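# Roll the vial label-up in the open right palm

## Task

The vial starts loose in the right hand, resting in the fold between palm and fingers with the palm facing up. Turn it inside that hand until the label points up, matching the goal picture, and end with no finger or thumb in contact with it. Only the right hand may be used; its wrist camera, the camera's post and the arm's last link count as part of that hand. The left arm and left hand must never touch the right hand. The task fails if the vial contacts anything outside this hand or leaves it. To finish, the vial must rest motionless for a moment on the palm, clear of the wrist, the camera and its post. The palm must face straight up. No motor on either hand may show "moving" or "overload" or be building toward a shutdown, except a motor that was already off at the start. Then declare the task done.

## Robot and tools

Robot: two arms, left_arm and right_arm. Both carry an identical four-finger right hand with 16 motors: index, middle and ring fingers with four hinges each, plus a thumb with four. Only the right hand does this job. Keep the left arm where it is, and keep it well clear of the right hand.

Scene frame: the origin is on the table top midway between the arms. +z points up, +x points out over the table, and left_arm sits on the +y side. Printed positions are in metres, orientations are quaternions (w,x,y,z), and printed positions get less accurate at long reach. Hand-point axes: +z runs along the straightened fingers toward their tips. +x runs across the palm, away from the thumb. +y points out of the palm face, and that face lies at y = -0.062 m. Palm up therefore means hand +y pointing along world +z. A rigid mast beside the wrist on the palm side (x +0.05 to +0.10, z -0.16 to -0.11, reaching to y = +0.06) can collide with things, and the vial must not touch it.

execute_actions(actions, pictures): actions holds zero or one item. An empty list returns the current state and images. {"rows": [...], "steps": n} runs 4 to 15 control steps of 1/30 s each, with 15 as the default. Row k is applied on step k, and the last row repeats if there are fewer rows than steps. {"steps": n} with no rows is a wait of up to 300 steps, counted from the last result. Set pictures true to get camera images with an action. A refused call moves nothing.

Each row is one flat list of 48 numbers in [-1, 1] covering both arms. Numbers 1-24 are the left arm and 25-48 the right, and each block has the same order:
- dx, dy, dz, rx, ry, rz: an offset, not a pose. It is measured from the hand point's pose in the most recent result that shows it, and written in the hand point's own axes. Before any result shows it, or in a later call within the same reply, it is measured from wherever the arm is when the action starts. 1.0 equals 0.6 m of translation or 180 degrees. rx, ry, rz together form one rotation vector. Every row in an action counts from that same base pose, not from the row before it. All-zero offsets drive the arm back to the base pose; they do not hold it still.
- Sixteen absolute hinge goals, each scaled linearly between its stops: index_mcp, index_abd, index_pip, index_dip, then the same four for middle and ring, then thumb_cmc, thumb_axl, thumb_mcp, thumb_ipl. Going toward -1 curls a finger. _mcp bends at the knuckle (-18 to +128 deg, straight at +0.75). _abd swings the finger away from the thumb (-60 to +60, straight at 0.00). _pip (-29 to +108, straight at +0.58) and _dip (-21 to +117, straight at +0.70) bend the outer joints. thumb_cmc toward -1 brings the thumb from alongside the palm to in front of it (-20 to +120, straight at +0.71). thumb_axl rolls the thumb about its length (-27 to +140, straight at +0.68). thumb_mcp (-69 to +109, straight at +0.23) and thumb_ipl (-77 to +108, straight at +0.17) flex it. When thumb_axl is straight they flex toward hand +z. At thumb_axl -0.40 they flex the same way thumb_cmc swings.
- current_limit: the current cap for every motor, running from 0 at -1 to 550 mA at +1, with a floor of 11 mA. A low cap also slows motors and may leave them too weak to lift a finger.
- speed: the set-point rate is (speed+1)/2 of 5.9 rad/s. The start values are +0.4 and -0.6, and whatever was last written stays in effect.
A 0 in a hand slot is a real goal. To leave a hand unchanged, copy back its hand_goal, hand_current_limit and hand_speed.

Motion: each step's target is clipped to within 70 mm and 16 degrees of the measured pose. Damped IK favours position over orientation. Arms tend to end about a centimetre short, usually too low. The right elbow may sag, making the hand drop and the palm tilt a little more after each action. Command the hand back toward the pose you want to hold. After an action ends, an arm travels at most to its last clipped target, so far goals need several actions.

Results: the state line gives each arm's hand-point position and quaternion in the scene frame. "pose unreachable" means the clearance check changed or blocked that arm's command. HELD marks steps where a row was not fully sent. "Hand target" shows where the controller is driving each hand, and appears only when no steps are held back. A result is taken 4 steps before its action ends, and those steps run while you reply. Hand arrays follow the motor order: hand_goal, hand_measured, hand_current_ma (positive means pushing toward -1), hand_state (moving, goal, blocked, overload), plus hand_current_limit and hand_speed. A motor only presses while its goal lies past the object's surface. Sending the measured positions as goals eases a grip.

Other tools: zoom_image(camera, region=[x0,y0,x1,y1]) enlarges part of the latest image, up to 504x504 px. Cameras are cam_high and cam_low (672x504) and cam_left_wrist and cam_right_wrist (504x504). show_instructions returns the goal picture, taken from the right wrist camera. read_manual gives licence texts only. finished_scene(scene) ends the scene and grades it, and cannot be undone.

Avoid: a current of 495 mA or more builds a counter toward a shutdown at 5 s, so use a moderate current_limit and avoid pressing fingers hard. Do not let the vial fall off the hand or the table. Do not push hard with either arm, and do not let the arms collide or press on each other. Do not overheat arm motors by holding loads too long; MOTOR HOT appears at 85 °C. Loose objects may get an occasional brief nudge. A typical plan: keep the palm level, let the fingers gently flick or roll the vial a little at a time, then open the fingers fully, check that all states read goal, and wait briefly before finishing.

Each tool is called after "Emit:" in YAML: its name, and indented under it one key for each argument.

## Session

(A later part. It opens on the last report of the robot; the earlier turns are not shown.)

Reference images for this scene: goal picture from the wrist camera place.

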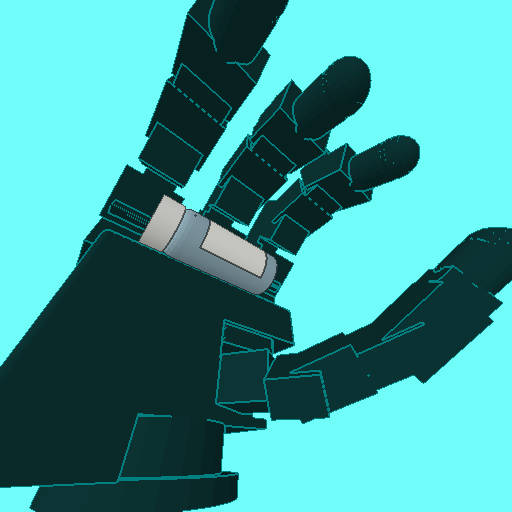

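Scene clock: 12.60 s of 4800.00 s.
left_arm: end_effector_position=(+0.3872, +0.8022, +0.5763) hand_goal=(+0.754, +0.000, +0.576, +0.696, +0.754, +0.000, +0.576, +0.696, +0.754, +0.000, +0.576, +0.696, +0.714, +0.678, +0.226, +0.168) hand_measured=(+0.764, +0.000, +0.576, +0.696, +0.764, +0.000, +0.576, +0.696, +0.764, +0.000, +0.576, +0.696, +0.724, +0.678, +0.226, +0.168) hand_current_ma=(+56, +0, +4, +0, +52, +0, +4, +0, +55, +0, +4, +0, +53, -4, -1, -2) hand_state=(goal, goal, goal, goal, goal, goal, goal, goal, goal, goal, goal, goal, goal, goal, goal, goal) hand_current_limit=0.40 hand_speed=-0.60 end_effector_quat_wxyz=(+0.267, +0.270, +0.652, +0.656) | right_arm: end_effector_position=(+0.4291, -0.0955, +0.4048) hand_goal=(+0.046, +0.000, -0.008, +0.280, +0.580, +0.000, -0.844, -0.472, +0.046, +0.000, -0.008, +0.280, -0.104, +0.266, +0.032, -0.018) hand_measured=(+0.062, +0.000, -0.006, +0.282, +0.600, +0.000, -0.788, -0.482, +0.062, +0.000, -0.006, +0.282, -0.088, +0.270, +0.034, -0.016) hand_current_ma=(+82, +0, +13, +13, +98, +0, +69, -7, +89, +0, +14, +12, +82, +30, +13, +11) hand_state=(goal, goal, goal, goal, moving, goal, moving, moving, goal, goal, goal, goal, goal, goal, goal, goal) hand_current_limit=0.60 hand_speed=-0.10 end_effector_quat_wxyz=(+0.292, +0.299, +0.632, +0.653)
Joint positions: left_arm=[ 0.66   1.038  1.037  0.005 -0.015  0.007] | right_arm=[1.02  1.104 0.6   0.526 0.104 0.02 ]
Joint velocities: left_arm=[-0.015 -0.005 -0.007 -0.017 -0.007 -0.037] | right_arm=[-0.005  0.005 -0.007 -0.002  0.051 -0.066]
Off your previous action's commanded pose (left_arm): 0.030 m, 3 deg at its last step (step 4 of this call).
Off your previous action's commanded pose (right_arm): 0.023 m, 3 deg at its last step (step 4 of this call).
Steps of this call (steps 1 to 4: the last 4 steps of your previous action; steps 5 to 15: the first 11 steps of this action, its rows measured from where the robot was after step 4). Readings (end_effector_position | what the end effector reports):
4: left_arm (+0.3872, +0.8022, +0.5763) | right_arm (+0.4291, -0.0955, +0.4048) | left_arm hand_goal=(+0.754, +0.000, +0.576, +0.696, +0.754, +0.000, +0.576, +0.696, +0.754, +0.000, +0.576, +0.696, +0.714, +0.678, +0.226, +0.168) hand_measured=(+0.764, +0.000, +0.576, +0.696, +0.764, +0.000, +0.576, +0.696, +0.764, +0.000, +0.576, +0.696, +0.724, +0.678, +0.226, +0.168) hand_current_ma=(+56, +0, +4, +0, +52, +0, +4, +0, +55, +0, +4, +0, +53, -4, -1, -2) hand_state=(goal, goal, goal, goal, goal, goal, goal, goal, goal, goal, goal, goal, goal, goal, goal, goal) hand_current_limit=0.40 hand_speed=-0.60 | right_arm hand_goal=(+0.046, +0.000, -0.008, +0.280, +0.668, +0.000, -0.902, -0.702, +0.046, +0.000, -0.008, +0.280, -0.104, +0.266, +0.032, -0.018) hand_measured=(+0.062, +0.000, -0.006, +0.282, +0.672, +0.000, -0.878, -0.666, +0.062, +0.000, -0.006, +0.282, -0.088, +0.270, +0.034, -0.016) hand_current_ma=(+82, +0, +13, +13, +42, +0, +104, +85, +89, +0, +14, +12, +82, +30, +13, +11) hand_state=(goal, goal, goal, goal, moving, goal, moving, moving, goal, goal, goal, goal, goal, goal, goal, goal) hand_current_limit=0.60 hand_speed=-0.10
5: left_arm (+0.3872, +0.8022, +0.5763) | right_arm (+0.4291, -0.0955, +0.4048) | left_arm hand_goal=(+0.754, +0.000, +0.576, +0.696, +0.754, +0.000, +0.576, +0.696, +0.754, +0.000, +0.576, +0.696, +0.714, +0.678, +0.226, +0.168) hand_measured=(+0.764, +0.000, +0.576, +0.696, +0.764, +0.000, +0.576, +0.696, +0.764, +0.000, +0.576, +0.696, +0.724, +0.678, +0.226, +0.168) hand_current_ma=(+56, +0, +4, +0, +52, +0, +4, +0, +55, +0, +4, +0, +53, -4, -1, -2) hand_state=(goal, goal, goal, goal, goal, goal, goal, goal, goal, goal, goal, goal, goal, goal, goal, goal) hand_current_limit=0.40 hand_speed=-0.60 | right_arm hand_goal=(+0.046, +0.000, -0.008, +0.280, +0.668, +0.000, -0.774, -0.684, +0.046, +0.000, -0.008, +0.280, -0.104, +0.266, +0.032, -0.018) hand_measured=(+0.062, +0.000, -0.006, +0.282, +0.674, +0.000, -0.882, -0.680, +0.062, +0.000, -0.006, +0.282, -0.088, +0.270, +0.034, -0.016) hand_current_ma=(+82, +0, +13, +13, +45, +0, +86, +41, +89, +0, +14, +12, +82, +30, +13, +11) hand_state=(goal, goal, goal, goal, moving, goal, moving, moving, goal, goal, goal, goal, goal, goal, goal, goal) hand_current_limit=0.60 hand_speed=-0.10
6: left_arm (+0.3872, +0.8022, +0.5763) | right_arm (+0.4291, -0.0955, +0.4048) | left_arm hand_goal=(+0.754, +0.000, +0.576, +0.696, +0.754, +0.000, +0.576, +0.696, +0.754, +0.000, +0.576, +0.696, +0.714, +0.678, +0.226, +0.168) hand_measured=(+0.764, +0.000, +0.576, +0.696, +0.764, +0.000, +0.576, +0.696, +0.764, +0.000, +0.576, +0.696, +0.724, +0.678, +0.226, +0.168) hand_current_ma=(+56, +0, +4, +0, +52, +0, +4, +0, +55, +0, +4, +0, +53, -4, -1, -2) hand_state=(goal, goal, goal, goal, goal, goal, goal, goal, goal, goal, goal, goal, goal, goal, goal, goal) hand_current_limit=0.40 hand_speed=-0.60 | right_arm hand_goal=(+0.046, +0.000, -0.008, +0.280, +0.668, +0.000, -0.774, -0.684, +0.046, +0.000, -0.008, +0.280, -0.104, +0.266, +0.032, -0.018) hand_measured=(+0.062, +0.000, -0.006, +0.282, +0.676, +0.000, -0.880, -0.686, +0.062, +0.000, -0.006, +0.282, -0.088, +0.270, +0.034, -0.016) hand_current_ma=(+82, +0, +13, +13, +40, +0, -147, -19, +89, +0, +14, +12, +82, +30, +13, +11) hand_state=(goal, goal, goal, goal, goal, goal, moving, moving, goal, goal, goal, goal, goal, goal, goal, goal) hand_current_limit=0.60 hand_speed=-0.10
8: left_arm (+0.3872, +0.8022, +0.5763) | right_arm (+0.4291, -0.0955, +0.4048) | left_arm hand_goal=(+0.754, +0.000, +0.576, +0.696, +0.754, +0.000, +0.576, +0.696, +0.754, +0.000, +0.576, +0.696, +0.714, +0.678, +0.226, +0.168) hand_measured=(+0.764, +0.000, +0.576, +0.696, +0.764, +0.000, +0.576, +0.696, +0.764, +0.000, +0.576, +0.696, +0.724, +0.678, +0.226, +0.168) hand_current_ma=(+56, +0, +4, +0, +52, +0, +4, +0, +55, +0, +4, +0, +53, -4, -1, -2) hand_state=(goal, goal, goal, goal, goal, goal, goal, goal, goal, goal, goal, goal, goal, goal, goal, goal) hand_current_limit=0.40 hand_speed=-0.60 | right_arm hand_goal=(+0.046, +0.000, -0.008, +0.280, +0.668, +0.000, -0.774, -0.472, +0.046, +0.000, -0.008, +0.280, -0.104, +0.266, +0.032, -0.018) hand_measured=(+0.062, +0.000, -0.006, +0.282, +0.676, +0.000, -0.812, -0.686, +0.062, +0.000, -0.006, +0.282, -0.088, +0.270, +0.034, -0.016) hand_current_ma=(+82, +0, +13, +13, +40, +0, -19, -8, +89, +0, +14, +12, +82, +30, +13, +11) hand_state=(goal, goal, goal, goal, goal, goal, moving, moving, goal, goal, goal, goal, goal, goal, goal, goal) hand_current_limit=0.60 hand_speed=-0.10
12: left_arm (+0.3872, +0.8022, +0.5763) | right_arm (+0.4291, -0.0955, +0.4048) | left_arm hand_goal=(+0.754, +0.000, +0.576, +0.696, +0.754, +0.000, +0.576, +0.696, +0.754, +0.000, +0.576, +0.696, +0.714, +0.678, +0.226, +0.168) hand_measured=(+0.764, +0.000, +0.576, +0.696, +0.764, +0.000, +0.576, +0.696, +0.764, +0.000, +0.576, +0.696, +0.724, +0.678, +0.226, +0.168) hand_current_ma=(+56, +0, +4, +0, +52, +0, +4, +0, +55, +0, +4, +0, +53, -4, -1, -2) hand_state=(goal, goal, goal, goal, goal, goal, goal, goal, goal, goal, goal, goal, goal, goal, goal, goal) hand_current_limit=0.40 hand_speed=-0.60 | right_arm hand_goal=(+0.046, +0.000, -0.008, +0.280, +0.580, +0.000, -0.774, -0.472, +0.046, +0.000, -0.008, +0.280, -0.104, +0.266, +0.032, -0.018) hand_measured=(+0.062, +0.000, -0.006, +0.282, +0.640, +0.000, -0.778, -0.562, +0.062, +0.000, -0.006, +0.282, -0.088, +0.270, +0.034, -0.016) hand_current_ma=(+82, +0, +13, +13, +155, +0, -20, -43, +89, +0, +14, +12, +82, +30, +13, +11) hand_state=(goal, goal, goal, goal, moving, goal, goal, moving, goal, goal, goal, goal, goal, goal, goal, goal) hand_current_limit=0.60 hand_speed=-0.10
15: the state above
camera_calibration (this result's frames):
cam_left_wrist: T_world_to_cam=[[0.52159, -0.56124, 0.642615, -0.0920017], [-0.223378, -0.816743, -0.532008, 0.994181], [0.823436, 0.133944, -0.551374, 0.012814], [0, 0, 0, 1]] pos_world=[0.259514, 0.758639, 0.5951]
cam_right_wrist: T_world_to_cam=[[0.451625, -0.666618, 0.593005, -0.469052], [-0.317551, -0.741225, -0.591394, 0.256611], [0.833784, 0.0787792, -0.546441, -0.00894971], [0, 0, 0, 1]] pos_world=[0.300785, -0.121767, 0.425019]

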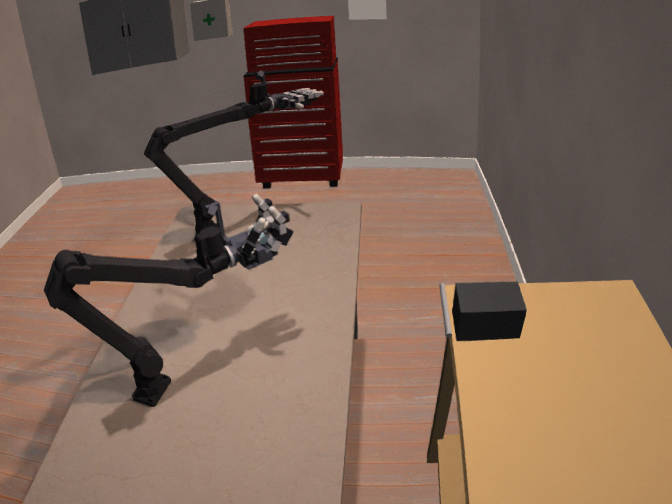

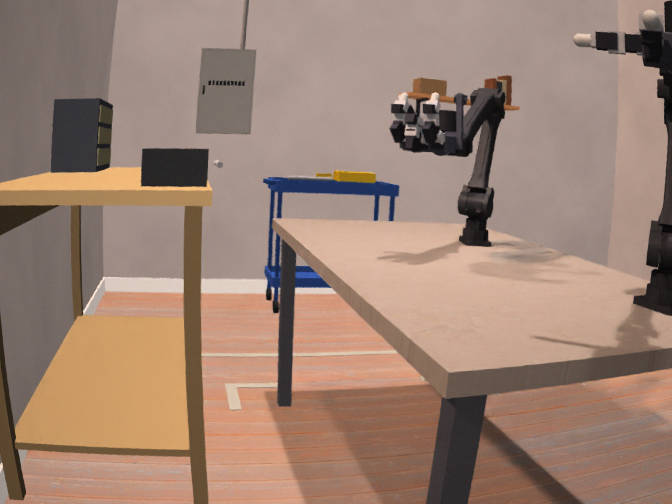

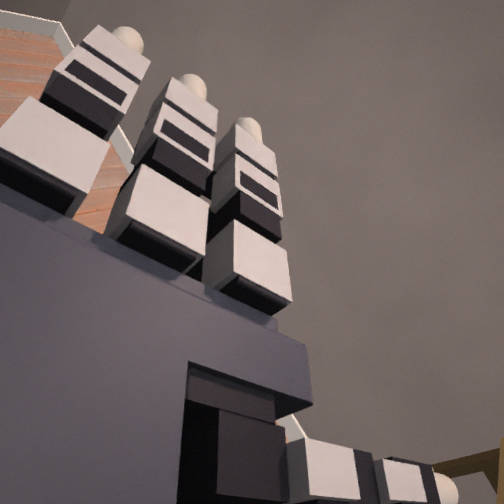

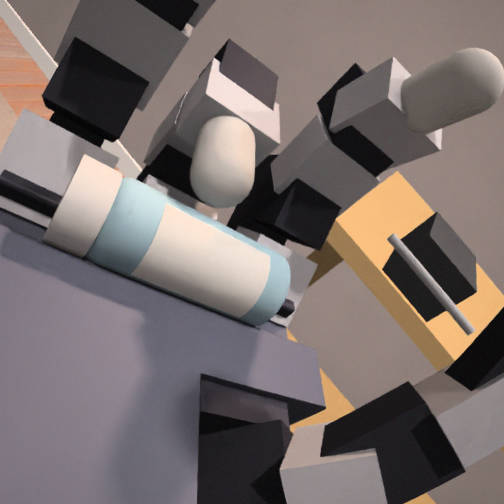

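Emit:
execute_actions:
  actions:
    - {"rows": [[0,0.0478,-0.0121,-0.0166,0,0,0.754,0,0.576,0.696,0.754,0,0.576,0.696,0.754,0,0.576,0.696,0.714,0.678,0.226,0.168,0.4,-0.6,0.0016,0.0386,0.0007,-0.0171,0.0003,0.0012,0.046,0,-0.008,0.28,0.596,0,-0.884,-0.488,0.046,0,-0.008,0.28,-0.104,0.266,0.032,-0.018,0.6,-0.1],[0,0.0478,-0.0121,-0.0166,0,0,0.754,0,0.576,0.696,0.754,0,0.576,0.696,0.754,0,0.576,0.696,0.714,0.678,0.226,0.168,0.4,-0.6,0.0016,0.0386,0.0007,-0.0171,0.0003,0.0012,0.046,0,-0.008,0.28,0.602,0,-0.884,-0.5,0.046,0,-0.008,0.28,-0.104,0.266,0.032,-0.018,0.6,-0.1],[0,0.0478,-0.0121,-0.0166,0,0,0.754,0,0.576,0.696,0.754,0,0.576,0.696,0.754,0,0.576,0.696,0.714,0.678,0.226,0.168,0.4,-0.6,0.0016,0.0386,0.0007,-0.0171,0.0003,0.0012,0.046,0,-0.008,0.28,0.61,0,-0.885,-0.517,0.046,0,-0.008,0.28,-0.104,0.266,0.032,-0.018,0.6,-0.1],[0,0.0478,-0.0121,-0.0166,0,0,0.754,0,0.576,0.696,0.754,0,0.576,0.696,0.754,0,0.576,0.696,0.714,0.678,0.226,0.168,0.4,-0.6,0.0016,0.0386,0.0007,-0.0171,0.0003,0.0012,0.046,0,-0.008,0.28,0.618,0,-0.886,-0.533,0.046,0,-0.008,0.28,-0.104,0.266,0.032,-0.018,0.6,-0.1],[0,0.0478,-0.0121,-0.0166,0,0,0.754,0,0.576,0.696,0.754,0,0.576,0.696,0.754,0,0.576,0.696,0.714,0.678,0.226,0.168,0.4,-0.6,0.0016,0.0386,0.0007,-0.0171,0.0003,0.0012,0.046,0,-0.008,0.28,0.626,0,-0.887,-0.548,0.046,0,-0.008,0.28,-0.104,0.266,0.032,-0.018,0.6,-0.1],[0,0.0478,-0.0121,-0.0166,0,0,0.754,0,0.576,0.696,0.754,0,0.576,0.696,0.754,0,0.576,0.696,0.714,0.678,0.226,0.168,0.4,-0.6,0.0016,0.0386,0.0007,-0.0171,0.0003,0.0012,0.046,0,-0.008,0.28,0.633,0,-0.888,-0.565,0.046,0,-0.008,0.28,-0.104,0.266,0.032,-0.018,0.6,-0.1],[0,0.0478,-0.0121,-0.0166,0,0,0.754,0,0.576,0.696,0.754,0,0.576,0.696,0.754,0,0.576,0.696,0.714,0.678,0.226,0.168,0.4,-0.6,0.0016,0.0386,0.0007,-0.0171,0.0003,0.0012,0.046,0,-0.008,0.28,0.64,0,-0.889,-0.581,0.046,0,-0.008,0.28,-0.104,0.266,0.032,-0.018,0.6,-0.1],[0,0.0478,-0.0121,-0.0166,0,0,0.754,0,0.576,0.696,0.754,0,0.576,0.696,0.754,0,0.576,0.696,0.714,0.678,0.226,0.168,0.4,-0.6,0.0016,0.0386,0.0007,-0.0171,0.0003,0.0012,0.046,0,-0.008,0.28,0.646,0,-0.89,-0.598,0.046,0,-0.008,0.28,-0.104,0.266,0.032,-0.018,0.6,-0.1],[0,0.0478,-0.0121,-0.0166,0,0,0.754,0,0.576,0.696,0.754,0,0.576,0.696,0.754,0,0.576,0.696,0.714,0.678,0.226,0.168,0.4,-0.6,0.0016,0.0386,0.0007,-0.0171,0.0003,0.0012,0.046,0,-0.008,0.28,0.651,0,-0.891,-0.617,0.046,0,-0.008,0.28,-0.104,0.266,0.032,-0.018,0.6,-0.1],[0,0.0478,-0.0121,-0.0166,0,0,0.754,0,0.576,0.696,0.754,0,0.576,0.696,0.754,0,0.576,0.696,0.714,0.678,0.226,0.168,0.4,-0.6,0.0016,0.0386,0.0007,-0.0171,0.0003,0.0012,0.046,0,-0.008,0.28,0.656,0,-0.892,-0.636,0.046,0,-0.008,0.28,-0.104,0.266,0.032,-0.018,0.6,-0.1],[0,0.0478,-0.0121,-0.0166,0,0,0.754,0,0.576,0.696,0.754,0,0.576,0.696,0.754,0,0.576,0.696,0.714,0.678,0.226,0.168,0.4,-0.6,0.0016,0.0386,0.0007,-0.0171,0.0003,0.0012,0.046,0,-0.008,0.28,0.66,0,-0.894,-0.652,0.046,0,-0.008,0.28,-0.104,0.266,0.032,-0.018,0.6,-0.1],[0,0.0478,-0.0121,-0.0166,0,0,0.754,0,0.576,0.696,0.754,0,0.576,0.696,0.754,0,0.576,0.696,0.714,0.678,0.226,0.168,0.4,-0.6,0.0016,0.0386,0.0007,-0.0171,0.0003,0.0012,0.046,0,-0.008,0.28,0.662,0,-0.895,-0.664,0.046,0,-0.008,0.28,-0.104,0.266,0.032,-0.018,0.6,-0.1]], "steps": 12}
  pictures: false

Emit:
execute_actions:
  actions:
    - {"steps": 9}
  pictures: true

Emit:
zoom_image:
  camera: "cam_right_wrist"
  region: [80, 150, 320, 350]

Scene clock: 14.93 s of 4800.00 s.
left_arm: end_effector_position=(+0.3872, +0.8022, +0.5763) hand_goal=(+0.754, +0.000, +0.576, +0.696, +0.754, +0.000, +0.576, +0.696, +0.754, +0.000, +0.576, +0.696, +0.714, +0.678, +0.226, +0.168) hand_measured=(+0.764, +0.000, +0.576, +0.696, +0.764, +0.000, +0.576, +0.696, +0.764, +0.000, +0.576, +0.696, +0.724, +0.678, +0.226, +0.168) hand_current_ma=(+56, +0, +4, +0, +52, +0, +4, +0, +55, +0, +4, +0, +53, -4, -1, -2) hand_state=(goal, goal, goal, goal, goal, goal, goal, goal, goal, goal, goal, goal, goal, goal, goal, goal) hand_current_limit=0.40 hand_speed=-0.60 end_effector_quat_wxyz=(+0.267, +0.270, +0.652, +0.656) | right_arm: end_effector_position=(+0.4291, -0.0955, +0.4048) hand_goal=(+0.046, +0.000, -0.008, +0.280, +0.646, +0.000, -0.890, -0.598, +0.046, +0.000, -0.008, +0.280, -0.104, +0.266, +0.032, -0.018) hand_measured=(+0.062, +0.000, -0.006, +0.282, +0.638, +0.000, -0.870, -0.538, +0.062, +0.000, -0.006, +0.282, -0.088, +0.270, +0.034, -0.016) hand_current_ma=(+82, +0, +13, +13, +36, +0, +93, +110, +89, +0, +14, +12, +82, +30, +13, +11) hand_state=(goal, goal, goal, goal, moving, goal, moving, moving, goal, goal, goal, goal, goal, goal, goal, goal) hand_current_limit=0.60 hand_speed=-0.10 end_effector_quat_wxyz=(+0.292, +0.299, +0.632, +0.653)
Joint positions: left_arm=[ 0.66   1.038  1.037  0.005 -0.015  0.007] | right_arm=[1.02  1.104 0.6   0.526 0.104 0.02 ]
Joint velocities: left_arm=[-0.015 -0.005  0.002 -0.007  0.022  0.037] | right_arm=[-0.005 -0.005  0.002 -0.007  0.037  0.007]
Off your previous action's commanded pose (left_arm): 0.030 m, 3 deg at its last step (step 4 of this call).
Off your previous action's commanded pose (right_arm): 0.023 m, 3 deg at its last step (step 4 of this call).
Steps of this call (steps 1 to 4: the last 4 steps of your previous action; steps 5 to 62: nothing new was sent; steps 63 to 70: the first 8 steps of this action). Readings (end_effector_position | what the end effector reports):
63: left_arm (+0.3872, +0.8022, +0.5763) | right_arm (+0.4291, -0.0955, +0.4048) | left_arm hand_goal=(+0.754, +0.000, +0.576, +0.696, +0.754, +0.000, +0.576, +0.696, +0.754, +0.000, +0.576, +0.696, +0.714, +0.678, +0.226, +0.168) hand_measured=(+0.764, +0.000, +0.576, +0.696, +0.764, +0.000, +0.576, +0.696, +0.764, +0.000, +0.576, +0.696, +0.724, +0.678, +0.226, +0.168) hand_current_ma=(+56, +0, +4, +0, +52, +0, +4, +0, +55, +0, +4, +0, +53, -4, -1, -2) hand_state=(goal, goal, goal, goal, goal, goal, goal, goal, goal, goal, goal, goal, goal, goal, goal, goal) hand_current_limit=0.40 hand_speed=-0.60 | right_arm hand_goal=(+0.046, +0.000, -0.008, +0.280, +0.596, +0.000, -0.884, -0.488, +0.046, +0.000, -0.008, +0.280, -0.104, +0.266, +0.032, -0.018) hand_measured=(+0.062, +0.000, -0.006, +0.282, +0.600, +0.000, -0.870, -0.476, +0.062, +0.000, -0.006, +0.282, -0.088, +0.270, +0.034, -0.016) hand_current_ma=(+82, +0, +13, +13, +52, +0, +72, +22, +89, +0, +14, +12, +82, +30, +13, +11) hand_state=(goal, goal, goal, goal, moving, goal, goal, moving, goal, goal, goal, goal, goal, goal, goal, goal) hand_current_limit=0.60 hand_speed=-0.10
64: left_arm (+0.3872, +0.8022, +0.5763) | right_arm (+0.4291, -0.0955, +0.4048) | left_arm hand_goal=(+0.754, +0.000, +0.576, +0.696, +0.754, +0.000, +0.576, +0.696, +0.754, +0.000, +0.576, +0.696, +0.714, +0.678, +0.226, +0.168) hand_measured=(+0.764, +0.000, +0.576, +0.696, +0.764, +0.000, +0.576, +0.696, +0.764, +0.000, +0.576, +0.696, +0.724, +0.678, +0.226, +0.168) hand_current_ma=(+56, +0, +4, +0, +52, +0, +4, +0, +55, +0, +4, +0, +53, -4, -1, -2) hand_state=(goal, goal, goal, goal, goal, goal, goal, goal, goal, goal, goal, goal, goal, goal, goal, goal) hand_current_limit=0.40 hand_speed=-0.60 | right_arm hand_goal=(+0.046, +0.000, -0.008, +0.280, +0.602, +0.000, -0.884, -0.500, +0.046, +0.000, -0.008, +0.280, -0.104, +0.266, +0.032, -0.018) hand_measured=(+0.062, +0.000, -0.006, +0.282, +0.600, +0.000, -0.870, -0.476, +0.062, +0.000, -0.006, +0.282, -0.088, +0.270, +0.034, -0.016) hand_current_ma=(+82, +0, +13, +13, +33, +0, +72, +65, +89, +0, +14, +12, +82, +30, +13, +11) hand_state=(goal, goal, goal, goal, moving, goal, goal, moving, goal, goal, goal, goal, goal, goal, goal, goal) hand_current_limit=0.60 hand_speed=-0.10
66: left_arm (+0.3872, +0.8022, +0.5763) | right_arm (+0.4291, -0.0955, +0.4048) | left_arm hand_goal=(+0.754, +0.000, +0.576, +0.696, +0.754, +0.000, +0.576, +0.696, +0.754, +0.000, +0.576, +0.696, +0.714, +0.678, +0.226, +0.168) hand_measured=(+0.764, +0.000, +0.576, +0.696, +0.764, +0.000, +0.576, +0.696, +0.764, +0.000, +0.576, +0.696, +0.724, +0.678, +0.226, +0.168) hand_current_ma=(+56, +0, +4, +0, +52, +0, +4, +0, +55, +0, +4, +0, +53, -4, -1, -2) hand_state=(goal, goal, goal, goal, goal, goal, goal, goal, goal, goal, goal, goal, goal, goal, goal, goal) hand_current_limit=0.40 hand_speed=-0.60 | right_arm hand_goal=(+0.046, +0.000, -0.008, +0.280, +0.618, +0.000, -0.886, -0.532, +0.046, +0.000, -0.008, +0.280, -0.104, +0.266, +0.032, -0.018) hand_measured=(+0.062, +0.000, -0.006, +0.282, +0.608, +0.000, -0.870, -0.484, +0.062, +0.000, -0.006, +0.282, -0.088, +0.270, +0.034, -0.016) hand_current_ma=(+82, +0, +13, +13, +21, +0, +72, +107, +89, +0, +14, +12, +82, +30, +13, +11) hand_state=(goal, goal, goal, goal, moving, goal, moving, moving, goal, goal, goal, goal, goal, goal, goal, goal) hand_current_limit=0.60 hand_speed=-0.10
70: the state above

Scene clock: 15.23 s of 4800.00 s.
left_arm: end_effector_position=(+0.3872, +0.8022, +0.5763) hand_goal=(+0.754, +0.000, +0.576, +0.696, +0.754, +0.000, +0.576, +0.696, +0.754, +0.000, +0.576, +0.696, +0.714, +0.678, +0.226, +0.168) hand_measured=(+0.764, +0.000, +0.576, +0.696, +0.764, +0.000, +0.576, +0.696, +0.764, +0.000, +0.576, +0.696, +0.724, +0.678, +0.226, +0.168) hand_current_ma=(+56, +0, +4, +0, +52, +0, +4, +0, +55, +0, +4, +0, +53, -4, -1, -2) hand_state=(goal, goal, goal, goal, goal, goal, goal, goal, goal, goal, goal, goal, goal, goal, goal, goal) hand_current_limit=0.40 hand_speed=-0.60 end_effector_quat_wxyz=(+0.267, +0.270, +0.652, +0.656) | right_arm: end_effector_position=(+0.4291, -0.0955, +0.4048) hand_goal=(+0.046, +0.000, -0.008, +0.280, +0.662, +0.000, -0.894, -0.664, +0.046, +0.000, -0.008, +0.280, -0.104, +0.266, +0.032, -0.018) hand_measured=(+0.062, +0.000, -0.006, +0.282, +0.670, +0.000, -0.874, -0.650, +0.062, +0.000, -0.006, +0.282, -0.088, +0.270, +0.034, -0.016) hand_current_ma=(+82, +0, +13, +13, +42, +0, +100, +72, +89, +0, +14, +12, +82, +30, +13, +11) hand_state=(goal, goal, goal, goal, goal, goal, goal, goal, goal, goal, goal, goal, goal, goal, goal, goal) hand_current_limit=0.60 hand_speed=-0.10 end_effector_quat_wxyz=(+0.292, +0.299, +0.632, +0.653)
Joint positions: left_arm=[ 0.66   1.038  1.037  0.005 -0.015  0.007] | right_arm=[1.02  1.104 0.6   0.526 0.104 0.02 ]
Joint velocities: left_arm=[-0.005  0.005  0.002  0.002 -0.066  0.022] | right_arm=[-0.015  0.005  0.012  0.002  0.007 -0.037]
Hand target (left_arm): +0.381, +0.796, +0.604; +0.273, +0.263, +0.635, +0.673
Hand target (right_arm): +0.428, -0.096, +0.428; +0.298, +0.293, +0.614, +0.670
Off the commanded pose (left_arm): 0.030 m, 3 deg.
Off the commanded pose (right_arm): 0.023 m, 3 deg.
Kept back: nothing.
Steps of this call (steps 1 to 4: the last 4 steps of your previous action; steps 5 to 9: nothing new was sent). Readings (end_effector_position | what the end effector reports):
1: left_arm (+0.3872, +0.8022, +0.5763) | right_arm (+0.4291, -0.0955, +0.4048) | left_arm hand_goal=(+0.754, +0.000, +0.576, +0.696, +0.754, +0.000, +0.576, +0.696, +0.754, +0.000, +0.576, +0.696, +0.714, +0.678, +0.226, +0.168) hand_measured=(+0.764, +0.000, +0.576, +0.696, +0.764, +0.000, +0.576, +0.696, +0.764, +0.000, +0.576, +0.696, +0.724, +0.678, +0.226, +0.168) hand_current_ma=(+56, +0, +4, +0, +52, +0, +4, +0, +55, +0, +4, +0, +53, -4, -1, -2) hand_state=(goal, goal, goal, goal, goal, goal, goal, goal, goal, goal, goal, goal, goal, goal, goal, goal) hand_current_limit=0.40 hand_speed=-0.60 | right_arm hand_goal=(+0.046, +0.000, -0.008, +0.280, +0.652, +0.000, -0.890, -0.616, +0.046, +0.000, -0.008, +0.280, -0.104, +0.266, +0.032, -0.018) hand_measured=(+0.062, +0.000, -0.006, +0.282, +0.644, +0.000, -0.870, -0.556, +0.062, +0.000, -0.006, +0.282, -0.088, +0.270, +0.034, -0.016) hand_current_ma=(+82, +0, +13, +13, +35, +0, +103, +113, +89, +0, +14, +12, +82, +30, +13, +11) hand_state=(goal, goal, goal, goal, moving, goal, moving, moving, goal, goal, goal, goal, goal, goal, goal, goal) hand_current_limit=0.60 hand_speed=-0.10
2: left_arm (+0.3872, +0.8022, +0.5763) | right_arm (+0.4291, -0.0955, +0.4048) | left_arm hand_goal=(+0.754, +0.000, +0.576, +0.696, +0.754, +0.000, +0.576, +0.696, +0.754, +0.000, +0.576, +0.696, +0.714, +0.678, +0.226, +0.168) hand_measured=(+0.764, +0.000, +0.576, +0.696, +0.764, +0.000, +0.576, +0.696, +0.764, +0.000, +0.576, +0.696, +0.724, +0.678, +0.226, +0.168) hand_current_ma=(+56, +0, +4, +0, +52, +0, +4, +0, +55, +0, +4, +0, +53, -4, -1, -2) hand_state=(goal, goal, goal, goal, goal, goal, goal, goal, goal, goal, goal, goal, goal, goal, goal, goal) hand_current_limit=0.40 hand_speed=-0.60 | right_arm hand_goal=(+0.046, +0.000, -0.008, +0.280, +0.656, +0.000, -0.892, -0.636, +0.046, +0.000, -0.008, +0.280, -0.104, +0.266, +0.032, -0.018) hand_measured=(+0.062, +0.000, -0.006, +0.282, +0.652, +0.000, -0.870, -0.572, +0.062, +0.000, -0.006, +0.282, -0.088, +0.270, +0.034, -0.016) hand_current_ma=(+82, +0, +13, +13, +35, +0, +103, +113, +89, +0, +14, +12, +82, +30, +13, +11) hand_state=(goal, goal, goal, goal, moving, goal, moving, moving, goal, goal, goal, goal, goal, goal, goal, goal) hand_current_limit=0.60 hand_speed=-0.10
4: left_arm (+0.3872, +0.8022, +0.5763) | right_arm (+0.4291, -0.0955, +0.4048) | left_arm hand_goal=(+0.754, +0.000, +0.576, +0.696, +0.754, +0.000, +0.576, +0.696, +0.754, +0.000, +0.576, +0.696, +0.714, +0.678, +0.226, +0.168) hand_measured=(+0.764, +0.000, +0.576, +0.696, +0.764, +0.000, +0.576, +0.696, +0.764, +0.000, +0.576, +0.696, +0.724, +0.678, +0.226, +0.168) hand_current_ma=(+56, +0, +4, +0, +52, +0, +4, +0, +55, +0, +4, +0, +53, -4, -1, -2) hand_state=(goal, goal, goal, goal, goal, goal, goal, goal, goal, goal, goal, goal, goal, goal, goal, goal) hand_current_limit=0.40 hand_speed=-0.60 | right_arm hand_goal=(+0.046, +0.000, -0.008, +0.280, +0.662, +0.000, -0.894, -0.664, +0.046, +0.000, -0.008, +0.280, -0.104, +0.266, +0.032, -0.018) hand_measured=(+0.062, +0.000, -0.006, +0.282, +0.662, +0.000, -0.870, -0.610, +0.062, +0.000, -0.006, +0.282, -0.088, +0.270, +0.034, -0.016) hand_current_ma=(+81, +0, +13, +13, +38, +0, +111, +96, +89, +0, +14, +12, +82, +30, +13, +11) hand_state=(goal, goal, goal, goal, moving, goal, moving, moving, goal, goal, goal, goal, goal, goal, goal, goal) hand_current_limit=0.60 hand_speed=-0.10
8: left_arm (+0.3872, +0.8022, +0.5763) | right_arm (+0.4291, -0.0955, +0.4048) | left_arm hand_goal=(+0.754, +0.000, +0.576, +0.696, +0.754, +0.000, +0.576, +0.696, +0.754, +0.000, +0.576, +0.696, +0.714, +0.678, +0.226, +0.168) hand_measured=(+0.764, +0.000, +0.576, +0.696, +0.764, +0.000, +0.576, +0.696, +0.764, +0.000, +0.576, +0.696, +0.724, +0.678, +0.226, +0.168) hand_current_ma=(+56, +0, +4, +0, +52, +0, +4, +0, +55, +0, +4, +0, +53, -4, -1, -2) hand_state=(goal, goal, goal, goal, goal, goal, goal, goal, goal, goal, goal, goal, goal, goal, goal, goal) hand_current_limit=0.40 hand_speed=-0.60 | right_arm hand_goal=(+0.046, +0.000, -0.008, +0.280, +0.662, +0.000, -0.894, -0.664, +0.046, +0.000, -0.008, +0.280, -0.104, +0.266, +0.032, -0.018) hand_measured=(+0.062, +0.000, -0.006, +0.282, +0.670, +0.000, -0.874, -0.650, +0.062, +0.000, -0.006, +0.282, -0.088, +0.270, +0.034, -0.016) hand_current_ma=(+82, +0, +13, +13, +42, +0, +97, +69, +89, +0, +14, +12, +82, +30, +13, +11) hand_state=(goal, goal, goal, goal, goal, goal, goal, moving, goal, goal, goal, goal, goal, goal, goal, goal) hand_current_limit=0.60 hand_speed=-0.10
9: the state above
camera_calibration (this result's frames):
cam_left_wrist: T_world_to_cam=[[0.52159, -0.56124, 0.642615, -0.0920017], [-0.223378, -0.816743, -0.532008, 0.994181], [0.823436, 0.133944, -0.551374, 0.012814], [0, 0, 0, 1]] pos_world=[0.259514, 0.758639, 0.5951]
cam_right_wrist: T_world_to_cam=[[0.451625, -0.666618, 0.593005, -0.469052], [-0.317551, -0.741225, -0.591394, 0.256611], [0.833784, 0.0787792, -0.546441, -0.00894971], [0, 0, 0, 1]] pos_world=[0.300785, -0.121767, 0.425019]

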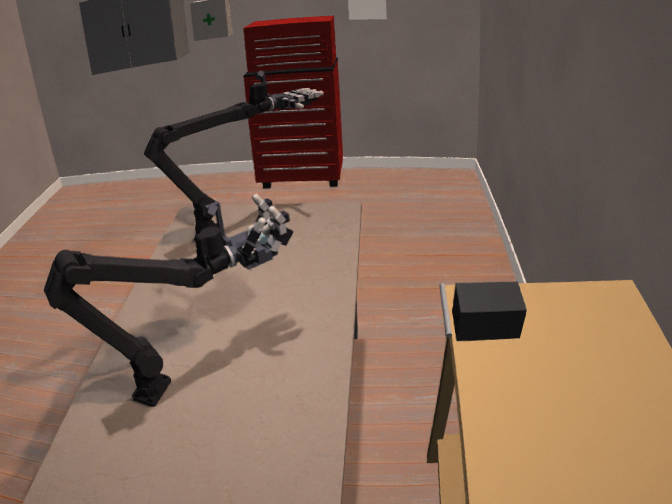

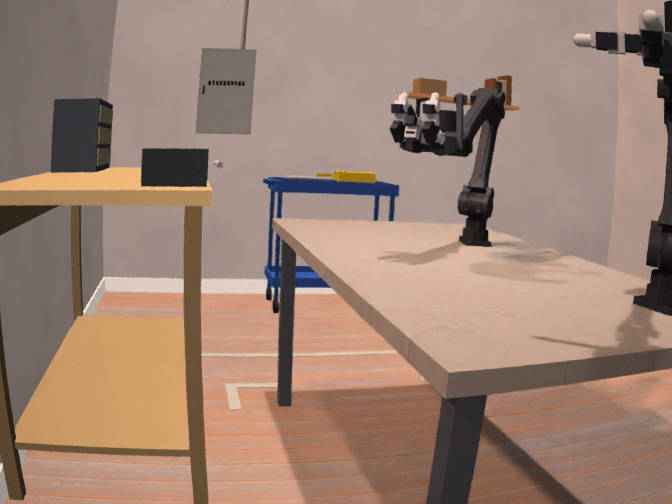

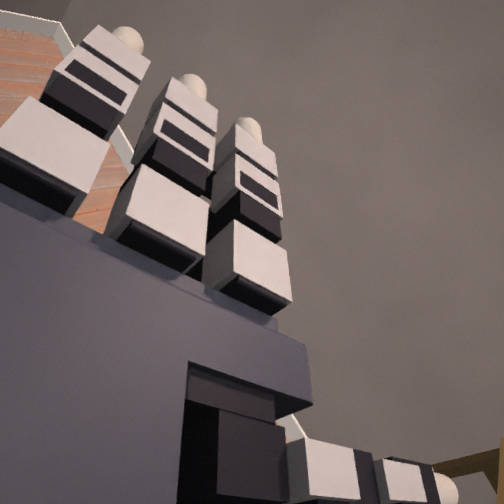

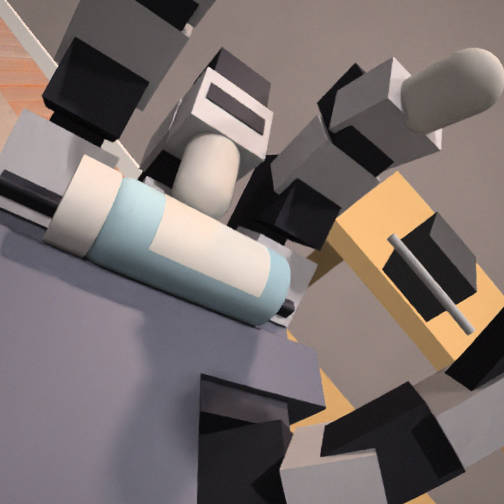

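Region (80, 150, 320, 350) of cam_right_wrist's 504x504 image, scaled by 2.100, with more detail than that image has.

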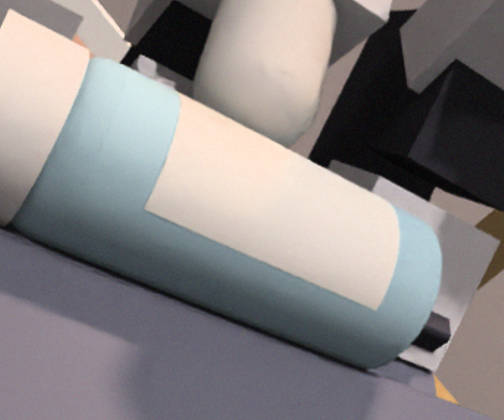

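Emit:
execute_actions:
  actions:
    - {"rows": [[0,0.0478,-0.0121,-0.0166,0,0,0.754,0,0.576,0.696,0.754,0,0.576,0.696,0.754,0,0.576,0.696,0.714,0.678,0.226,0.168,0.4,-0.6,0.0016,0.0386,0.0007,-0.0171,0.0003,0.0012,0.046,0,-0.008,0.28,0.664,0,-0.897,-0.676,0.046,0,-0.008,0.28,-0.104,0.266,0.032,-0.018,0.6,-0.1],[0,0.0478,-0.0121,-0.0166,0,0,0.754,0,0.576,0.696,0.754,0,0.576,0.696,0.754,0,0.576,0.696,0.714,0.678,0.226,0.168,0.4,-0.6,0.0016,0.0386,0.0007,-0.0171,0.0003,0.0012,0.046,0,-0.008,0.28,0.666,0,-0.9,-0.686,0.046,0,-0.008,0.28,-0.104,0.266,0.032,-0.018,0.6,-0.1],[0,0.0478,-0.0121,-0.0166,0,0,0.754,0,0.576,0.696,0.754,0,0.576,0.696,0.754,0,0.576,0.696,0.714,0.678,0.226,0.168,0.4,-0.6,0.0016,0.0386,0.0007,-0.0171,0.0003,0.0012,0.046,0,-0.008,0.28,0.666,0,-0.9,-0.686,0.046,0,-0.008,0.28,-0.104,0.266,0.032,-0.018,0.6,-0.1],[0,0.0478,-0.0121,-0.0166,0,0,0.754,0,0.576,0.696,0.754,0,0.576,0.696,0.754,0,0.576,0.696,0.714,0.678,0.226,0.168,0.4,-0.6,0.0016,0.0386,0.0007,-0.0171,0.0003,0.0012,0.046,0,-0.008,0.28,0.666,0,-0.9,-0.686,0.046,0,-0.008,0.28,-0.104,0.266,0.032,-0.018,0.6,-0.1],[0,0.0478,-0.0121,-0.0166,0,0,0.754,0,0.576,0.696,0.754,0,0.576,0.696,0.754,0,0.576,0.696,0.714,0.678,0.226,0.168,0.4,-0.6,0.0016,0.0386,0.0007,-0.0171,0.0003,0.0012,0.09,0,-0.008,0.28,0.69,0,-0.874,-0.676,0.09,0,-0.008,0.28,-0.104,0.266,0.032,-0.018,0.6,-0.1],[0,0.0478,-0.0121,-0.0166,0,0,0.754,0,0.576,0.696,0.754,0,0.576,0.696,0.754,0,0.576,0.696,0.714,0.678,0.226,0.168,0.4,-0.6,0.0016,0.0386,0.0007,-0.0171,0.0003,0.0012,0.115,0,-0.008,0.28,0.69,0,-0.87,-0.676,0.115,0,-0.008,0.28,-0.104,0.266,0.032,-0.018,0.6,-0.1],[0,0.0478,-0.0121,-0.0166,0,0,0.754,0,0.576,0.696,0.754,0,0.576,0.696,0.754,0,0.576,0.696,0.714,0.678,0.226,0.168,0.4,-0.6,0.0016,0.0386,0.0007,-0.0171,0.0003,0.0012,0.14,0,-0.008,0.28,0.69,0,-0.55,-0.676,0.14,0,-0.008,0.28,-0.104,0.266,0.032,-0.018,0.6,-0.1],[0,0.0478,-0.0121,-0.0166,0,0,0.754,0,0.576,0.696,0.754,0,0.576,0.696,0.754,0,0.576,0.696,0.714,0.678,0.226,0.168,0.4,-0.6,0.0016,0.0386,0.0007,-0.0171,0.0003,0.0012,0.165,0,-0.008,0.28,0.69,0,-0.55,-0.676,0.165,0,-0.008,0.28,-0.104,0.266,0.032,-0.018,0.6,-0.1],[0,0.0478,-0.0121,-0.0166,0,0,0.754,0,0.576,0.696,0.754,0,0.576,0.696,0.754,0,0.576,0.696,0.714,0.678,0.226,0.168,0.4,-0.6,0.0016,0.0386,0.0007,-0.0171,0.0003,0.0012,0.19,0,-0.008,0.28,0.69,0,-0.55,-0.42,0.19,0,-0.008,0.28,-0.104,0.266,0.032,-0.018,0.6,-0.1],[0,0.0478,-0.0121,-0.0166,0,0,0.754,0,0.576,0.696,0.754,0,0.576,0.696,0.754,0,0.576,0.696,0.714,0.678,0.226,0.168,0.4,-0.6,0.0016,0.0386,0.0007,-0.0171,0.0003,0.0012,0.215,0,-0.008,0.28,0.38,0,-0.55,-0.42,0.215,0,-0.008,0.28,-0.104,0.266,0.032,-0.018,0.6,-0.1],[0,0.0478,-0.0121,-0.0166,0,0,0.754,0,0.576,0.696,0.754,0,0.576,0.696,0.754,0,0.576,0.696,0.714,0.678,0.226,0.168,0.4,-0.6,0.0016,0.0386,0.0007,-0.0171,0.0003,0.0012,0.23,0,-0.008,0.28,0.38,0,-0.55,-0.42,0.23,0,-0.008,0.28,-0.104,0.266,0.032,-0.018,0.6,-0.1]], "steps": 15}
  pictures: false

Emit:
execute_actions:
  actions:
    - {"steps": 14}
  pictures: true

Emit:
zoom_image:
  camera: "cam_right_wrist"
  region: [80, 150, 320, 350]

Scene clock: 17.57 s of 4800.00 s.
left_arm: end_effector_position=(+0.3872, +0.8022, +0.5763) hand_goal=(+0.754, +0.000, +0.576, +0.696, +0.754, +0.000, +0.576, +0.696, +0.754, +0.000, +0.576, +0.696, +0.714, +0.678, +0.226, +0.168) hand_measured=(+0.764, +0.000, +0.576, +0.696, +0.764, +0.000, +0.576, +0.696, +0.764, +0.000, +0.576, +0.696, +0.724, +0.678, +0.226, +0.168) hand_current_ma=(+56, +0, +4, +0, +52, +0, +4, +0, +55, +0, +4, +0, +53, -4, -1, -2) hand_state=(goal, goal, goal, goal, goal, goal, goal, goal, goal, goal, goal, goal, goal, goal, goal, goal) hand_current_limit=0.40 hand_speed=-0.60 end_effector_quat_wxyz=(+0.267, +0.270, +0.652, +0.656) | right_arm: end_effector_position=(+0.4291, -0.0955, +0.4048) hand_goal=(+0.230, +0.000, -0.008, +0.280, +0.380, +0.000, -0.550, -0.420, +0.230, +0.000, -0.008, +0.280, -0.104, +0.266, +0.032, -0.018) hand_measured=(+0.184, +0.000, -0.006, +0.282, +0.692, +0.000, -0.746, -0.630, +0.184, +0.000, -0.006, +0.282, -0.088, +0.270, +0.034, -0.016) hand_current_ma=(-10, +0, +12, +13, +281, +0, -28, -28, -11, +0, +13, +12, +82, +30, +13, +11) hand_state=(moving, goal, goal, goal, moving, goal, moving, moving, moving, goal, goal, goal, goal, goal, goal, goal) hand_current_limit=0.60 hand_speed=-0.10 end_effector_quat_wxyz=(+0.292, +0.299, +0.632, +0.653)
Joint positions: left_arm=[ 0.66   1.038  1.037  0.005 -0.015  0.007] | right_arm=[1.02  1.104 0.6   0.526 0.104 0.02 ]
Joint velocities: left_arm=[-0.005 -0.005 -0.002 -0.017 -0.007  0.007] | right_arm=[-0.015 -0.015 -0.007  0.002 -0.066  0.007]
Steps of this call (steps 1 to 59: nothing new was sent; steps 60 to 70: the first 11 steps of this action). Readings (end_effector_position | what the end effector reports):
60: left_arm (+0.3872, +0.8022, +0.5763) | right_arm (+0.4291, -0.0955, +0.4048) | left_arm hand_goal=(+0.754, +0.000, +0.576, +0.696, +0.754, +0.000, +0.576, +0.696, +0.754, +0.000, +0.576, +0.696, +0.714, +0.678, +0.226, +0.168) hand_measured=(+0.764, +0.000, +0.576, +0.696, +0.764, +0.000, +0.576, +0.696, +0.764, +0.000, +0.576, +0.696, +0.724, +0.678, +0.226, +0.168) hand_current_ma=(+56, +0, +4, +0, +52, +0, +4, +0, +55, +0, +4, +0, +53, -4, -1, -2) hand_state=(goal, goal, goal, goal, goal, goal, goal, goal, goal, goal, goal, goal, goal, goal, goal, goal) hand_current_limit=0.40 hand_speed=-0.60 | right_arm hand_goal=(+0.046, +0.000, -0.008, +0.280, +0.664, +0.000, -0.896, -0.676, +0.046, +0.000, -0.008, +0.280, -0.104, +0.266, +0.032, -0.018) hand_measured=(+0.062, +0.000, -0.006, +0.282, +0.670, +0.000, -0.874, -0.650, +0.062, +0.000, -0.006, +0.282, -0.088, +0.270, +0.034, -0.016) hand_current_ma=(+82, +0, +13, +13, +42, +0, +100, +72, +89, +0, +14, +12, +82, +30, +13, +11) hand_state=(goal, goal, goal, goal, moving, goal, moving, moving, goal, goal, goal, goal, goal, goal, goal, goal) hand_current_limit=0.60 hand_speed=-0.10
61: left_arm (+0.3872, +0.8022, +0.5763) | right_arm (+0.4291, -0.0955, +0.4048) | left_arm hand_goal=(+0.754, +0.000, +0.576, +0.696, +0.754, +0.000, +0.576, +0.696, +0.754, +0.000, +0.576, +0.696, +0.714, +0.678, +0.226, +0.168) hand_measured=(+0.764, +0.000, +0.576, +0.696, +0.764, +0.000, +0.576, +0.696, +0.764, +0.000, +0.576, +0.696, +0.724, +0.678, +0.226, +0.168) hand_current_ma=(+56, +0, +4, +0, +52, +0, +4, +0, +55, +0, +4, +0, +53, -4, -1, -2) hand_state=(goal, goal, goal, goal, goal, goal, goal, goal, goal, goal, goal, goal, goal, goal, goal, goal) hand_current_limit=0.40 hand_speed=-0.60 | right_arm hand_goal=(+0.046, +0.000, -0.008, +0.280, +0.666, +0.000, -0.900, -0.686, +0.046, +0.000, -0.008, +0.280, -0.104, +0.266, +0.032, -0.018) hand_measured=(+0.062, +0.000, -0.006, +0.282, +0.670, +0.000, -0.874, -0.650, +0.062, +0.000, -0.006, +0.282, -0.088, +0.270, +0.034, -0.016) hand_current_ma=(+82, +0, +13, +13, +36, +0, +105, +101, +89, +0, +14, +12, +82, +30, +13, +11) hand_state=(goal, goal, goal, goal, moving, goal, moving, moving, goal, goal, goal, goal, goal, goal, goal, goal) hand_current_limit=0.60 hand_speed=-0.10
63: left_arm (+0.3872, +0.8022, +0.5763) | right_arm (+0.4291, -0.0955, +0.4048) | left_arm hand_goal=(+0.754, +0.000, +0.576, +0.696, +0.754, +0.000, +0.576, +0.696, +0.754, +0.000, +0.576, +0.696, +0.714, +0.678, +0.226, +0.168) hand_measured=(+0.764, +0.000, +0.576, +0.696, +0.764, +0.000, +0.576, +0.696, +0.764, +0.000, +0.576, +0.696, +0.724, +0.678, +0.226, +0.168) hand_current_ma=(+56, +0, +4, +0, +52, +0, +4, +0, +55, +0, +4, +0, +53, -4, -1, -2) hand_state=(goal, goal, goal, goal, goal, goal, goal, goal, goal, goal, goal, goal, goal, goal, goal, goal) hand_current_limit=0.40 hand_speed=-0.60 | right_arm hand_goal=(+0.046, +0.000, -0.008, +0.280, +0.666, +0.000, -0.900, -0.686, +0.046, +0.000, -0.008, +0.280, -0.104, +0.266, +0.032, -0.018) hand_measured=(+0.062, +0.000, -0.006, +0.282, +0.672, +0.000, -0.878, -0.668, +0.062, +0.000, -0.006, +0.282, -0.088, +0.270, +0.034, -0.016) hand_current_ma=(+82, +0, +13, +13, +46, +0, +102, +59, +89, +0, +14, +12, +82, +30, +13, +11) hand_state=(goal, goal, goal, goal, moving, goal, moving, moving, goal, goal, goal, goal, goal, goal, goal, goal) hand_current_limit=0.60 hand_speed=-0.10
67: left_arm (+0.3872, +0.8022, +0.5763) | right_arm (+0.4291, -0.0955, +0.4048) | left_arm hand_goal=(+0.754, +0.000, +0.576, +0.696, +0.754, +0.000, +0.576, +0.696, +0.754, +0.000, +0.576, +0.696, +0.714, +0.678, +0.226, +0.168) hand_measured=(+0.764, +0.000, +0.576, +0.696, +0.764, +0.000, +0.576, +0.696, +0.764, +0.000, +0.576, +0.696, +0.724, +0.678, +0.226, +0.168) hand_current_ma=(+56, +0, +4, +0, +52, +0, +4, +0, +55, +0, +4, +0, +53, -4, -1, -2) hand_state=(goal, goal, goal, goal, goal, goal, goal, goal, goal, goal, goal, goal, goal, goal, goal, goal) hand_current_limit=0.40 hand_speed=-0.60 | right_arm hand_goal=(+0.166, +0.000, -0.008, +0.280, +0.690, +0.000, -0.550, -0.676, +0.166, +0.000, -0.008, +0.280, -0.104, +0.266, +0.032, -0.018) hand_measured=(+0.110, +0.000, -0.006, +0.282, +0.694, +0.000, -0.868, -0.672, +0.110, +0.000, -0.006, +0.282, -0.088, +0.270, +0.034, -0.016) hand_current_ma=(-4, +0, +12, +13, +36, +0, -192, +14, -5, +0, +13, +12, +82, +30, +13, +11) hand_state=(moving, goal, goal, goal, moving, goal, moving, goal, moving, goal, goal, goal, goal, goal, goal, goal) hand_current_limit=0.60 hand_speed=-0.10
70: the state above

Scene clock: 18.03 s of 4800.00 s.
left_arm: end_effector_position=(+0.3872, +0.8022, +0.5763) hand_goal=(+0.754, +0.000, +0.576, +0.696, +0.754, +0.000, +0.576, +0.696, +0.754, +0.000, +0.576, +0.696, +0.714, +0.678, +0.226, +0.168) hand_measured=(+0.764, +0.000, +0.576, +0.696, +0.764, +0.000, +0.576, +0.696, +0.764, +0.000, +0.576, +0.696, +0.724, +0.678, +0.226, +0.168) hand_current_ma=(+56, +0, +4, +0, +52, +0, +4, +0, +55, +0, +4, +0, +53, -4, -1, -2) hand_state=(goal, goal, goal, goal, goal, goal, goal, goal, goal, goal, goal, goal, goal, goal, goal, goal) hand_current_limit=0.40 hand_speed=-0.60 end_effector_quat_wxyz=(+0.267, +0.270, +0.652, +0.656) | right_arm: end_effector_position=(+0.4291, -0.0955, +0.4048) hand_goal=(+0.230, +0.000, -0.008, +0.280, +0.380, +0.000, -0.550, -0.420, +0.230, +0.000, -0.008, +0.280, -0.104, +0.266, +0.032, -0.018) hand_measured=(+0.236, +0.000, -0.006, +0.282, +0.398, +0.000, -0.554, -0.424, +0.236, +0.000, -0.006, +0.282, -0.088, +0.270, +0.034, -0.016) hand_current_ma=(+32, +0, +12, +13, +97, +0, -20, -22, +35, +0, +13, +12, +82, +30, +13, +11) hand_state=(goal, goal, goal, goal, goal, goal, goal, goal, goal, goal, goal, goal, goal, goal, goal, goal) hand_current_limit=0.60 hand_speed=-0.10 end_effector_quat_wxyz=(+0.292, +0.299, +0.632, +0.653)
Joint positions: left_arm=[ 0.66   1.038  1.037  0.005 -0.015  0.007] | right_arm=[1.02  1.104 0.6   0.526 0.104 0.02 ]
Joint velocities: left_arm=[-0.015  0.005 -0.002  0.012  0.007  0.007] | right_arm=[-0.015  0.005 -0.012 -0.012 -0.037 -0.022]
Hand target (left_arm): +0.381, +0.796, +0.604; +0.273, +0.263, +0.635, +0.673
Hand target (right_arm): +0.428, -0.096, +0.428; +0.298, +0.293, +0.614, +0.670
Off the commanded pose (left_arm): 0.030 m, 3 deg.
Off the commanded pose (right_arm): 0.023 m, 3 deg.
Kept back: nothing.
Steps of this call (steps 1 to 4: the last 4 steps of your previous action; steps 5 to 14: nothing new was sent). Readings (end_effector_position | what the end effector reports):
1: left_arm (+0.3872, +0.8022, +0.5763) | right_arm (+0.4291, -0.0955, +0.4048) | left_arm hand_goal=(+0.754, +0.000, +0.576, +0.696, +0.754, +0.000, +0.576, +0.696, +0.754, +0.000, +0.576, +0.696, +0.714, +0.678, +0.226, +0.168) hand_measured=(+0.764, +0.000, +0.576, +0.696, +0.764, +0.000, +0.576, +0.696, +0.764, +0.000, +0.576, +0.696, +0.724, +0.678, +0.226, +0.168) hand_current_ma=(+56, +0, +4, +0, +52, +0, +4, +0, +55, +0, +4, +0, +53, -4, -1, -2) hand_state=(goal, goal, goal, goal, goal, goal, goal, goal, goal, goal, goal, goal, goal, goal, goal, goal) hand_current_limit=0.40 hand_speed=-0.60 | right_arm hand_goal=(+0.230, +0.000, -0.008, +0.280, +0.380, +0.000, -0.550, -0.420, +0.230, +0.000, -0.008, +0.280, -0.104, +0.266, +0.032, -0.018) hand_measured=(+0.210, +0.000, -0.006, +0.282, +0.660, +0.000, -0.706, -0.596, +0.210, +0.000, -0.006, +0.282, -0.088, +0.270, +0.034, -0.016) hand_current_ma=(+29, +0, +12, +13, +77, +0, -105, -125, +29, +0, +13, +12, +82, +30, +13, +11) hand_state=(moving, goal, goal, goal, moving, goal, moving, moving, moving, goal, goal, goal, goal, goal, goal, goal) hand_current_limit=0.60 hand_speed=-0.10
2: left_arm (+0.3872, +0.8022, +0.5763) | right_arm (+0.4291, -0.0955, +0.4048) | left_arm hand_goal=(+0.754, +0.000, +0.576, +0.696, +0.754, +0.000, +0.576, +0.696, +0.754, +0.000, +0.576, +0.696, +0.714, +0.678, +0.226, +0.168) hand_measured=(+0.764, +0.000, +0.576, +0.696, +0.764, +0.000, +0.576, +0.696, +0.764, +0.000, +0.576, +0.696, +0.724, +0.678, +0.226, +0.168) hand_current_ma=(+56, +0, +4, +0, +52, +0, +4, +0, +55, +0, +4, +0, +53, -4, -1, -2) hand_state=(goal, goal, goal, goal, goal, goal, goal, goal, goal, goal, goal, goal, goal, goal, goal, goal) hand_current_limit=0.40 hand_speed=-0.60 | right_arm hand_goal=(+0.230, +0.000, -0.008, +0.280, +0.380, +0.000, -0.550, -0.420, +0.230, +0.000, -0.008, +0.280, -0.104, +0.266, +0.032, -0.018) hand_measured=(+0.228, +0.000, -0.006, +0.282, +0.636, +0.000, -0.662, -0.552, +0.228, +0.000, -0.006, +0.282, -0.088, +0.270, +0.034, -0.016) hand_current_ma=(+61, +0, +12, +13, +207, +0, -47, -49, +64, +0, +13, +12, +82, +30, +13, +11) hand_state=(moving, goal, goal, goal, moving, goal, moving, moving, moving, goal, goal, goal, goal, goal, goal, goal) hand_current_limit=0.60 hand_speed=-0.10
4: left_arm (+0.3872, +0.8022, +0.5763) | right_arm (+0.4291, -0.0955, +0.4048) | left_arm hand_goal=(+0.754, +0.000, +0.576, +0.696, +0.754, +0.000, +0.576, +0.696, +0.754, +0.000, +0.576, +0.696, +0.714, +0.678, +0.226, +0.168) hand_measured=(+0.764, +0.000, +0.576, +0.696, +0.764, +0.000, +0.576, +0.696, +0.764, +0.000, +0.576, +0.696, +0.724, +0.678, +0.226, +0.168) hand_current_ma=(+56, +0, +4, +0, +52, +0, +4, +0, +55, +0, +4, +0, +53, -4, -1, -2) hand_state=(goal, goal, goal, goal, goal, goal, goal, goal, goal, goal, goal, goal, goal, goal, goal, goal) hand_current_limit=0.40 hand_speed=-0.60 | right_arm hand_goal=(+0.230, +0.000, -0.008, +0.280, +0.380, +0.000, -0.550, -0.420, +0.230, +0.000, -0.008, +0.280, -0.104, +0.266, +0.032, -0.018) hand_measured=(+0.236, +0.000, -0.006, +0.282, +0.572, +0.000, -0.580, -0.470, +0.236, +0.000, -0.006, +0.282, -0.088, +0.270, +0.034, -0.016) hand_current_ma=(+34, +0, +12, +13, +178, +0, +26, -26, +37, +0, +13, +12, +82, +30, +13, +11) hand_state=(moving, goal, goal, goal, moving, goal, moving, moving, moving, goal, goal, goal, goal, goal, goal, goal) hand_current_limit=0.60 hand_speed=-0.10
8: left_arm (+0.3872, +0.8022, +0.5763) | right_arm (+0.4291, -0.0955, +0.4048) | left_arm hand_goal=(+0.754, +0.000, +0.576, +0.696, +0.754, +0.000, +0.576, +0.696, +0.754, +0.000, +0.576, +0.696, +0.714, +0.678, +0.226, +0.168) hand_measured=(+0.764, +0.000, +0.576, +0.696, +0.764, +0.000, +0.576, +0.696, +0.764, +0.000, +0.576, +0.696, +0.724, +0.678, +0.226, +0.168) hand_current_ma=(+56, +0, +4, +0, +52, +0, +4, +0, +55, +0, +4, +0, +53, -4, -1, -2) hand_state=(goal, goal, goal, goal, goal, goal, goal, goal, goal, goal, goal, goal, goal, goal, goal, goal) hand_current_limit=0.40 hand_speed=-0.60 | right_arm hand_goal=(+0.230, +0.000, -0.008, +0.280, +0.380, +0.000, -0.550, -0.420, +0.230, +0.000, -0.008, +0.280, -0.104, +0.266, +0.032, -0.018) hand_measured=(+0.236, +0.000, -0.006, +0.282, +0.444, +0.000, -0.554, -0.424, +0.236, +0.000, -0.006, +0.282, -0.088, +0.270, +0.034, -0.016) hand_current_ma=(+32, +0, +12, +13, +141, +0, -20, -21, +35, +0, +13, +12, +82, +30, +13, +11) hand_state=(goal, goal, goal, goal, moving, goal, goal, moving, goal, goal, goal, goal, goal, goal, goal, goal) hand_current_limit=0.60 hand_speed=-0.10
14: the state above
camera_calibration (this result's frames):
cam_left_wrist: T_world_to_cam=[[0.52159, -0.56124, 0.642615, -0.0920017], [-0.223378, -0.816743, -0.532008, 0.994181], [0.823436, 0.133944, -0.551374, 0.012814], [0, 0, 0, 1]] pos_world=[0.259514, 0.758639, 0.5951]
cam_right_wrist: T_world_to_cam=[[0.451625, -0.666618, 0.593005, -0.469052], [-0.317551, -0.741225, -0.591394, 0.256611], [0.833784, 0.0787792, -0.546441, -0.00894971], [0, 0, 0, 1]] pos_world=[0.300785, -0.121767, 0.425019]

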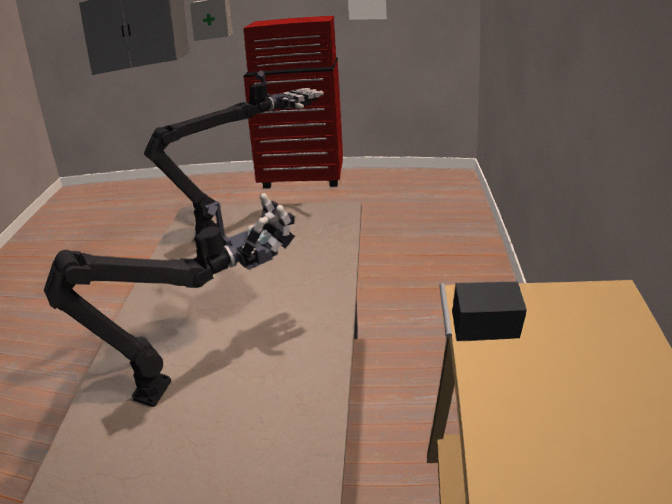

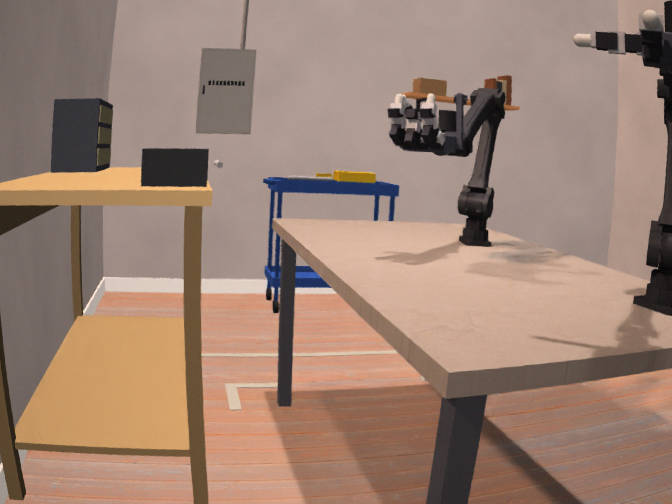

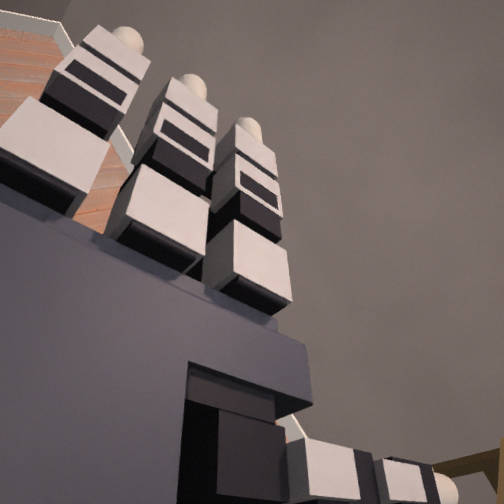

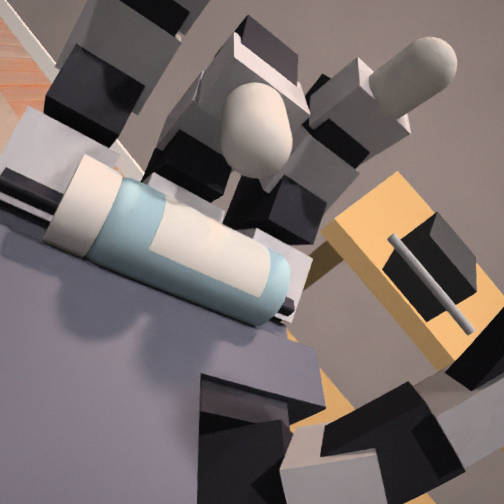

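Region (80, 150, 320, 350) of cam_right_wrist's 504x504 image, scaled by 2.100, with more detail than that image has.

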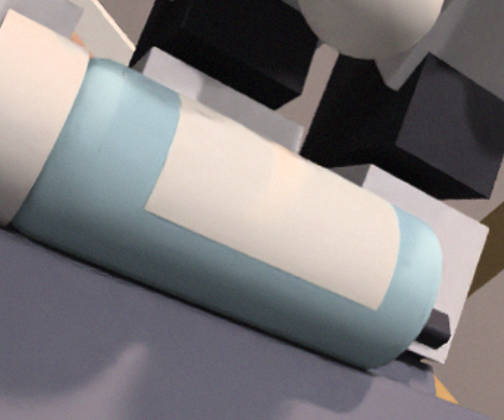

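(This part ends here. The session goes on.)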